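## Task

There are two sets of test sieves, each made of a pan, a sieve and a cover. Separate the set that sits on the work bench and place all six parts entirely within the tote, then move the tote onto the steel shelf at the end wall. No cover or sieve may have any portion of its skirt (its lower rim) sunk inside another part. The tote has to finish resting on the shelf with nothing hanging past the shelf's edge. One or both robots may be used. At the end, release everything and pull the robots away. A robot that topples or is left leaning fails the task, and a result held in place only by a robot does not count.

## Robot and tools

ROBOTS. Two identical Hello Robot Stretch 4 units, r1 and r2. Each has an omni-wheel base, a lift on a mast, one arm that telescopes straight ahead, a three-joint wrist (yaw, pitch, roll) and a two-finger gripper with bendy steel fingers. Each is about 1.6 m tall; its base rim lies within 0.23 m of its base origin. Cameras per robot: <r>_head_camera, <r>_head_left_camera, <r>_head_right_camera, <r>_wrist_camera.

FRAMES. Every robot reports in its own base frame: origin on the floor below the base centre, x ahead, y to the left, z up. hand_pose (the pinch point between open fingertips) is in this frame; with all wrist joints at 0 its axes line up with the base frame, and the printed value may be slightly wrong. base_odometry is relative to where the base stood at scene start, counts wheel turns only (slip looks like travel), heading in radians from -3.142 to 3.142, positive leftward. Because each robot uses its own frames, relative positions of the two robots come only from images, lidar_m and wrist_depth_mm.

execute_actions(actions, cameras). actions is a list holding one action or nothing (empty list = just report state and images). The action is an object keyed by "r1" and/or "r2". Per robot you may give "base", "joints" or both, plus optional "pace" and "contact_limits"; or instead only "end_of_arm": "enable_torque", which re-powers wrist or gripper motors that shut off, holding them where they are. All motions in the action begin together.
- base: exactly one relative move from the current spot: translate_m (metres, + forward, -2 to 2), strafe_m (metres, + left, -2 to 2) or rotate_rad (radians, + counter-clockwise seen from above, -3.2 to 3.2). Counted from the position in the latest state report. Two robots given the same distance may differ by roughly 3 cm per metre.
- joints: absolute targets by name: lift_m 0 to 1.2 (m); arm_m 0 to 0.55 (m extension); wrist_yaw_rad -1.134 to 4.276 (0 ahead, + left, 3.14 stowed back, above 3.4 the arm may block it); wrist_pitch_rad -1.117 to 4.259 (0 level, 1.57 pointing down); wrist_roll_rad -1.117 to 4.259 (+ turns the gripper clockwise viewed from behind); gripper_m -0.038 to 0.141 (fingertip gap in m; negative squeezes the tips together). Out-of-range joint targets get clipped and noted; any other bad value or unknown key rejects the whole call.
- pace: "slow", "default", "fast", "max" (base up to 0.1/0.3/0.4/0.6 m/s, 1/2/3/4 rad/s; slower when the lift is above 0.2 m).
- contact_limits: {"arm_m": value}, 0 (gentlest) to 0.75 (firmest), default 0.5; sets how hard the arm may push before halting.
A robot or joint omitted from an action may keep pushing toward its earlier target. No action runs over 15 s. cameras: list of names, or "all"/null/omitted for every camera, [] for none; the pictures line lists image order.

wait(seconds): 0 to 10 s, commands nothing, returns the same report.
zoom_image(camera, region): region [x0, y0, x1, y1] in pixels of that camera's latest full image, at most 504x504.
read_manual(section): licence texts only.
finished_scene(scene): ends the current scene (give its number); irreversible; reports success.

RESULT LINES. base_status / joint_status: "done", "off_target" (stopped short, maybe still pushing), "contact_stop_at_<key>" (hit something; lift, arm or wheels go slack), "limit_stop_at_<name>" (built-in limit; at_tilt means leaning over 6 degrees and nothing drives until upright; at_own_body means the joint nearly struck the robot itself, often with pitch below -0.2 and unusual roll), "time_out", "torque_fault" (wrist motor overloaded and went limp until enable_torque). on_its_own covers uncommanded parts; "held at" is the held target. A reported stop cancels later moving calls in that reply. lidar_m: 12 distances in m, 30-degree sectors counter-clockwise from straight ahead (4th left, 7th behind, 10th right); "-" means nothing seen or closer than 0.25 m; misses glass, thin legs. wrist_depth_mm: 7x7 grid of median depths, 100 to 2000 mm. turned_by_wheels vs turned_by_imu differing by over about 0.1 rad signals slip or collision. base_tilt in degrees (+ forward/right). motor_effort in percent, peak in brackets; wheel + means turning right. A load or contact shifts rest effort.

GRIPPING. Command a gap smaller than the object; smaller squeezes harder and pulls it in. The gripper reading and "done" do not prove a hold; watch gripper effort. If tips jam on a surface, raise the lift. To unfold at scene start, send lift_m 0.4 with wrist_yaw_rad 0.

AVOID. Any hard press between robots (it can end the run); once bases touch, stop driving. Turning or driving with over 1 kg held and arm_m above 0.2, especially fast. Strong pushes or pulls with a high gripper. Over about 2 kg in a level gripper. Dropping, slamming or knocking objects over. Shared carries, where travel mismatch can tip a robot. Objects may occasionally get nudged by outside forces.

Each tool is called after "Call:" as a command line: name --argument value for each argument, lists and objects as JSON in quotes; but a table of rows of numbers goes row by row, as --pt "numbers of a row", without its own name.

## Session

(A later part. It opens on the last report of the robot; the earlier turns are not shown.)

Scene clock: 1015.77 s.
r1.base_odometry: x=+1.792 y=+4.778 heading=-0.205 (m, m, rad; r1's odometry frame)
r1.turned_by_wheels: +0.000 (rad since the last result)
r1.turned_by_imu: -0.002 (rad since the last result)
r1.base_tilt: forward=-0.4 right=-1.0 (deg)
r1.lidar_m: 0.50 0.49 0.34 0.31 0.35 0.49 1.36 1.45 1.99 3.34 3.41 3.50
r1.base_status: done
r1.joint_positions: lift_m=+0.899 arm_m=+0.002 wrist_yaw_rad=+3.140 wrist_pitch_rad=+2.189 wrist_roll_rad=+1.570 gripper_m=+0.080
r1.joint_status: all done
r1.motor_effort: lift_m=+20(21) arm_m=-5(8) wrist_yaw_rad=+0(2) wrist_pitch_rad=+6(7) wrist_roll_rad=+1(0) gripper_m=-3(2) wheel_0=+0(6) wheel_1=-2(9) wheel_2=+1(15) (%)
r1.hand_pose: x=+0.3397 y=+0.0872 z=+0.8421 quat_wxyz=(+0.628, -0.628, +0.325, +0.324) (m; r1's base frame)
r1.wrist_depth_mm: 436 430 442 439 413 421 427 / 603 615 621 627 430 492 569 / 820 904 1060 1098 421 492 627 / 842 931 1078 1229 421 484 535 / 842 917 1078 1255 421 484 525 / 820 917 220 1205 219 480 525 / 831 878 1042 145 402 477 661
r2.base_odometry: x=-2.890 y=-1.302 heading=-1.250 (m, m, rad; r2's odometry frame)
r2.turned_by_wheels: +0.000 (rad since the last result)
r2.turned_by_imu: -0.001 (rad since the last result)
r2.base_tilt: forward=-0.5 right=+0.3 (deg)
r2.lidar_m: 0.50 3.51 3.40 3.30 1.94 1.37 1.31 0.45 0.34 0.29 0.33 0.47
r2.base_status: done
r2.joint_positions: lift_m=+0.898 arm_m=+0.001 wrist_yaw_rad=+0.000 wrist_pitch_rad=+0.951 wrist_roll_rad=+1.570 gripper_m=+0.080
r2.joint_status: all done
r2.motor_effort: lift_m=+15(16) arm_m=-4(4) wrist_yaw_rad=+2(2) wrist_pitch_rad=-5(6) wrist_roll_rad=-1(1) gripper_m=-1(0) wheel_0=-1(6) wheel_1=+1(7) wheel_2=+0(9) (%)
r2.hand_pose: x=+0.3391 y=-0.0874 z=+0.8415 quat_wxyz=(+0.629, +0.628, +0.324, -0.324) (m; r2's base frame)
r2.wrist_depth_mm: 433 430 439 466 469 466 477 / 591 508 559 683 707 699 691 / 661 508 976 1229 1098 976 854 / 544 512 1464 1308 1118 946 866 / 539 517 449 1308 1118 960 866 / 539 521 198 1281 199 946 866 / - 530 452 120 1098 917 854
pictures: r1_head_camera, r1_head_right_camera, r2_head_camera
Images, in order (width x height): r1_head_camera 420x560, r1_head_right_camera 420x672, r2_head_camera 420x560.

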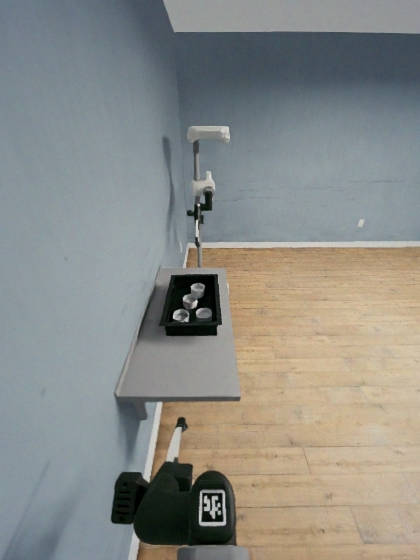

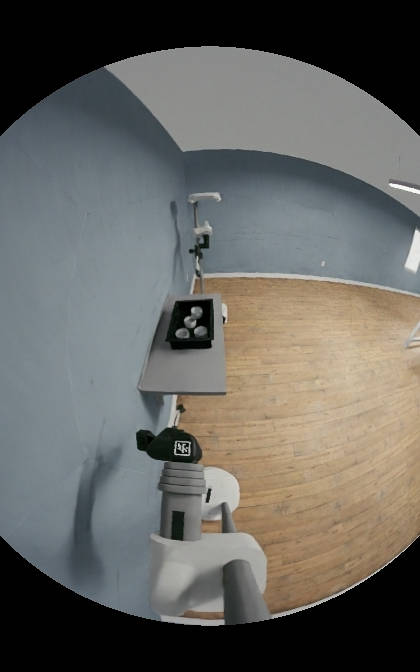

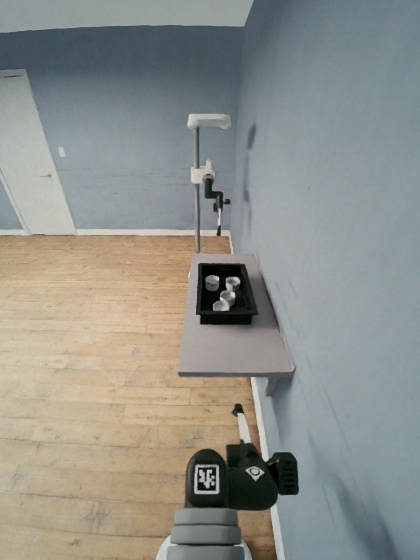

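Call:
zoom_image --camera "r2_head_camera" --region '[170, 245, 290, 345]'

Call:
zoom_image --camera "r1_head_camera" --region '[130, 260, 250, 350]'

Region (170, 245, 290, 345) of r2_head_camera's 420x560 image, scaled by 4.200, with more detail than that image has.

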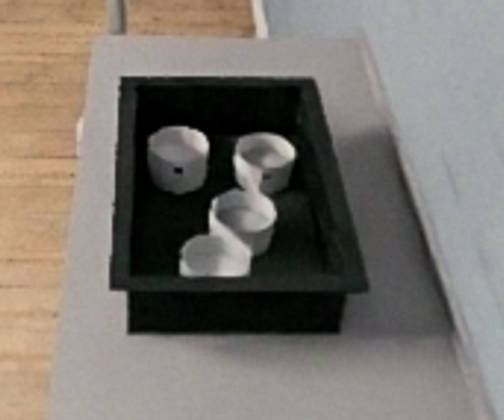

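Region (130, 260, 250, 350) of r1_head_camera's 420x560 image, scaled by 4.200, with more detail than that image has; it fills the top 378 rows of this view, and the rest is white.

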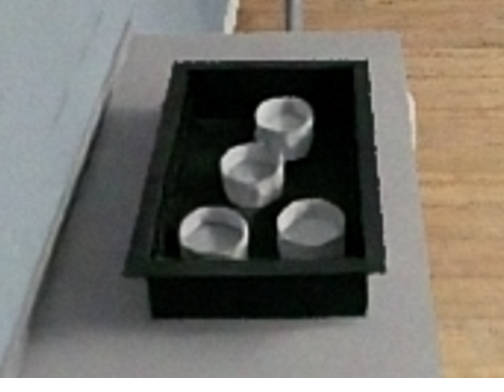

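Call:
finished_scene --scene 1

The scene is finished: the task was done.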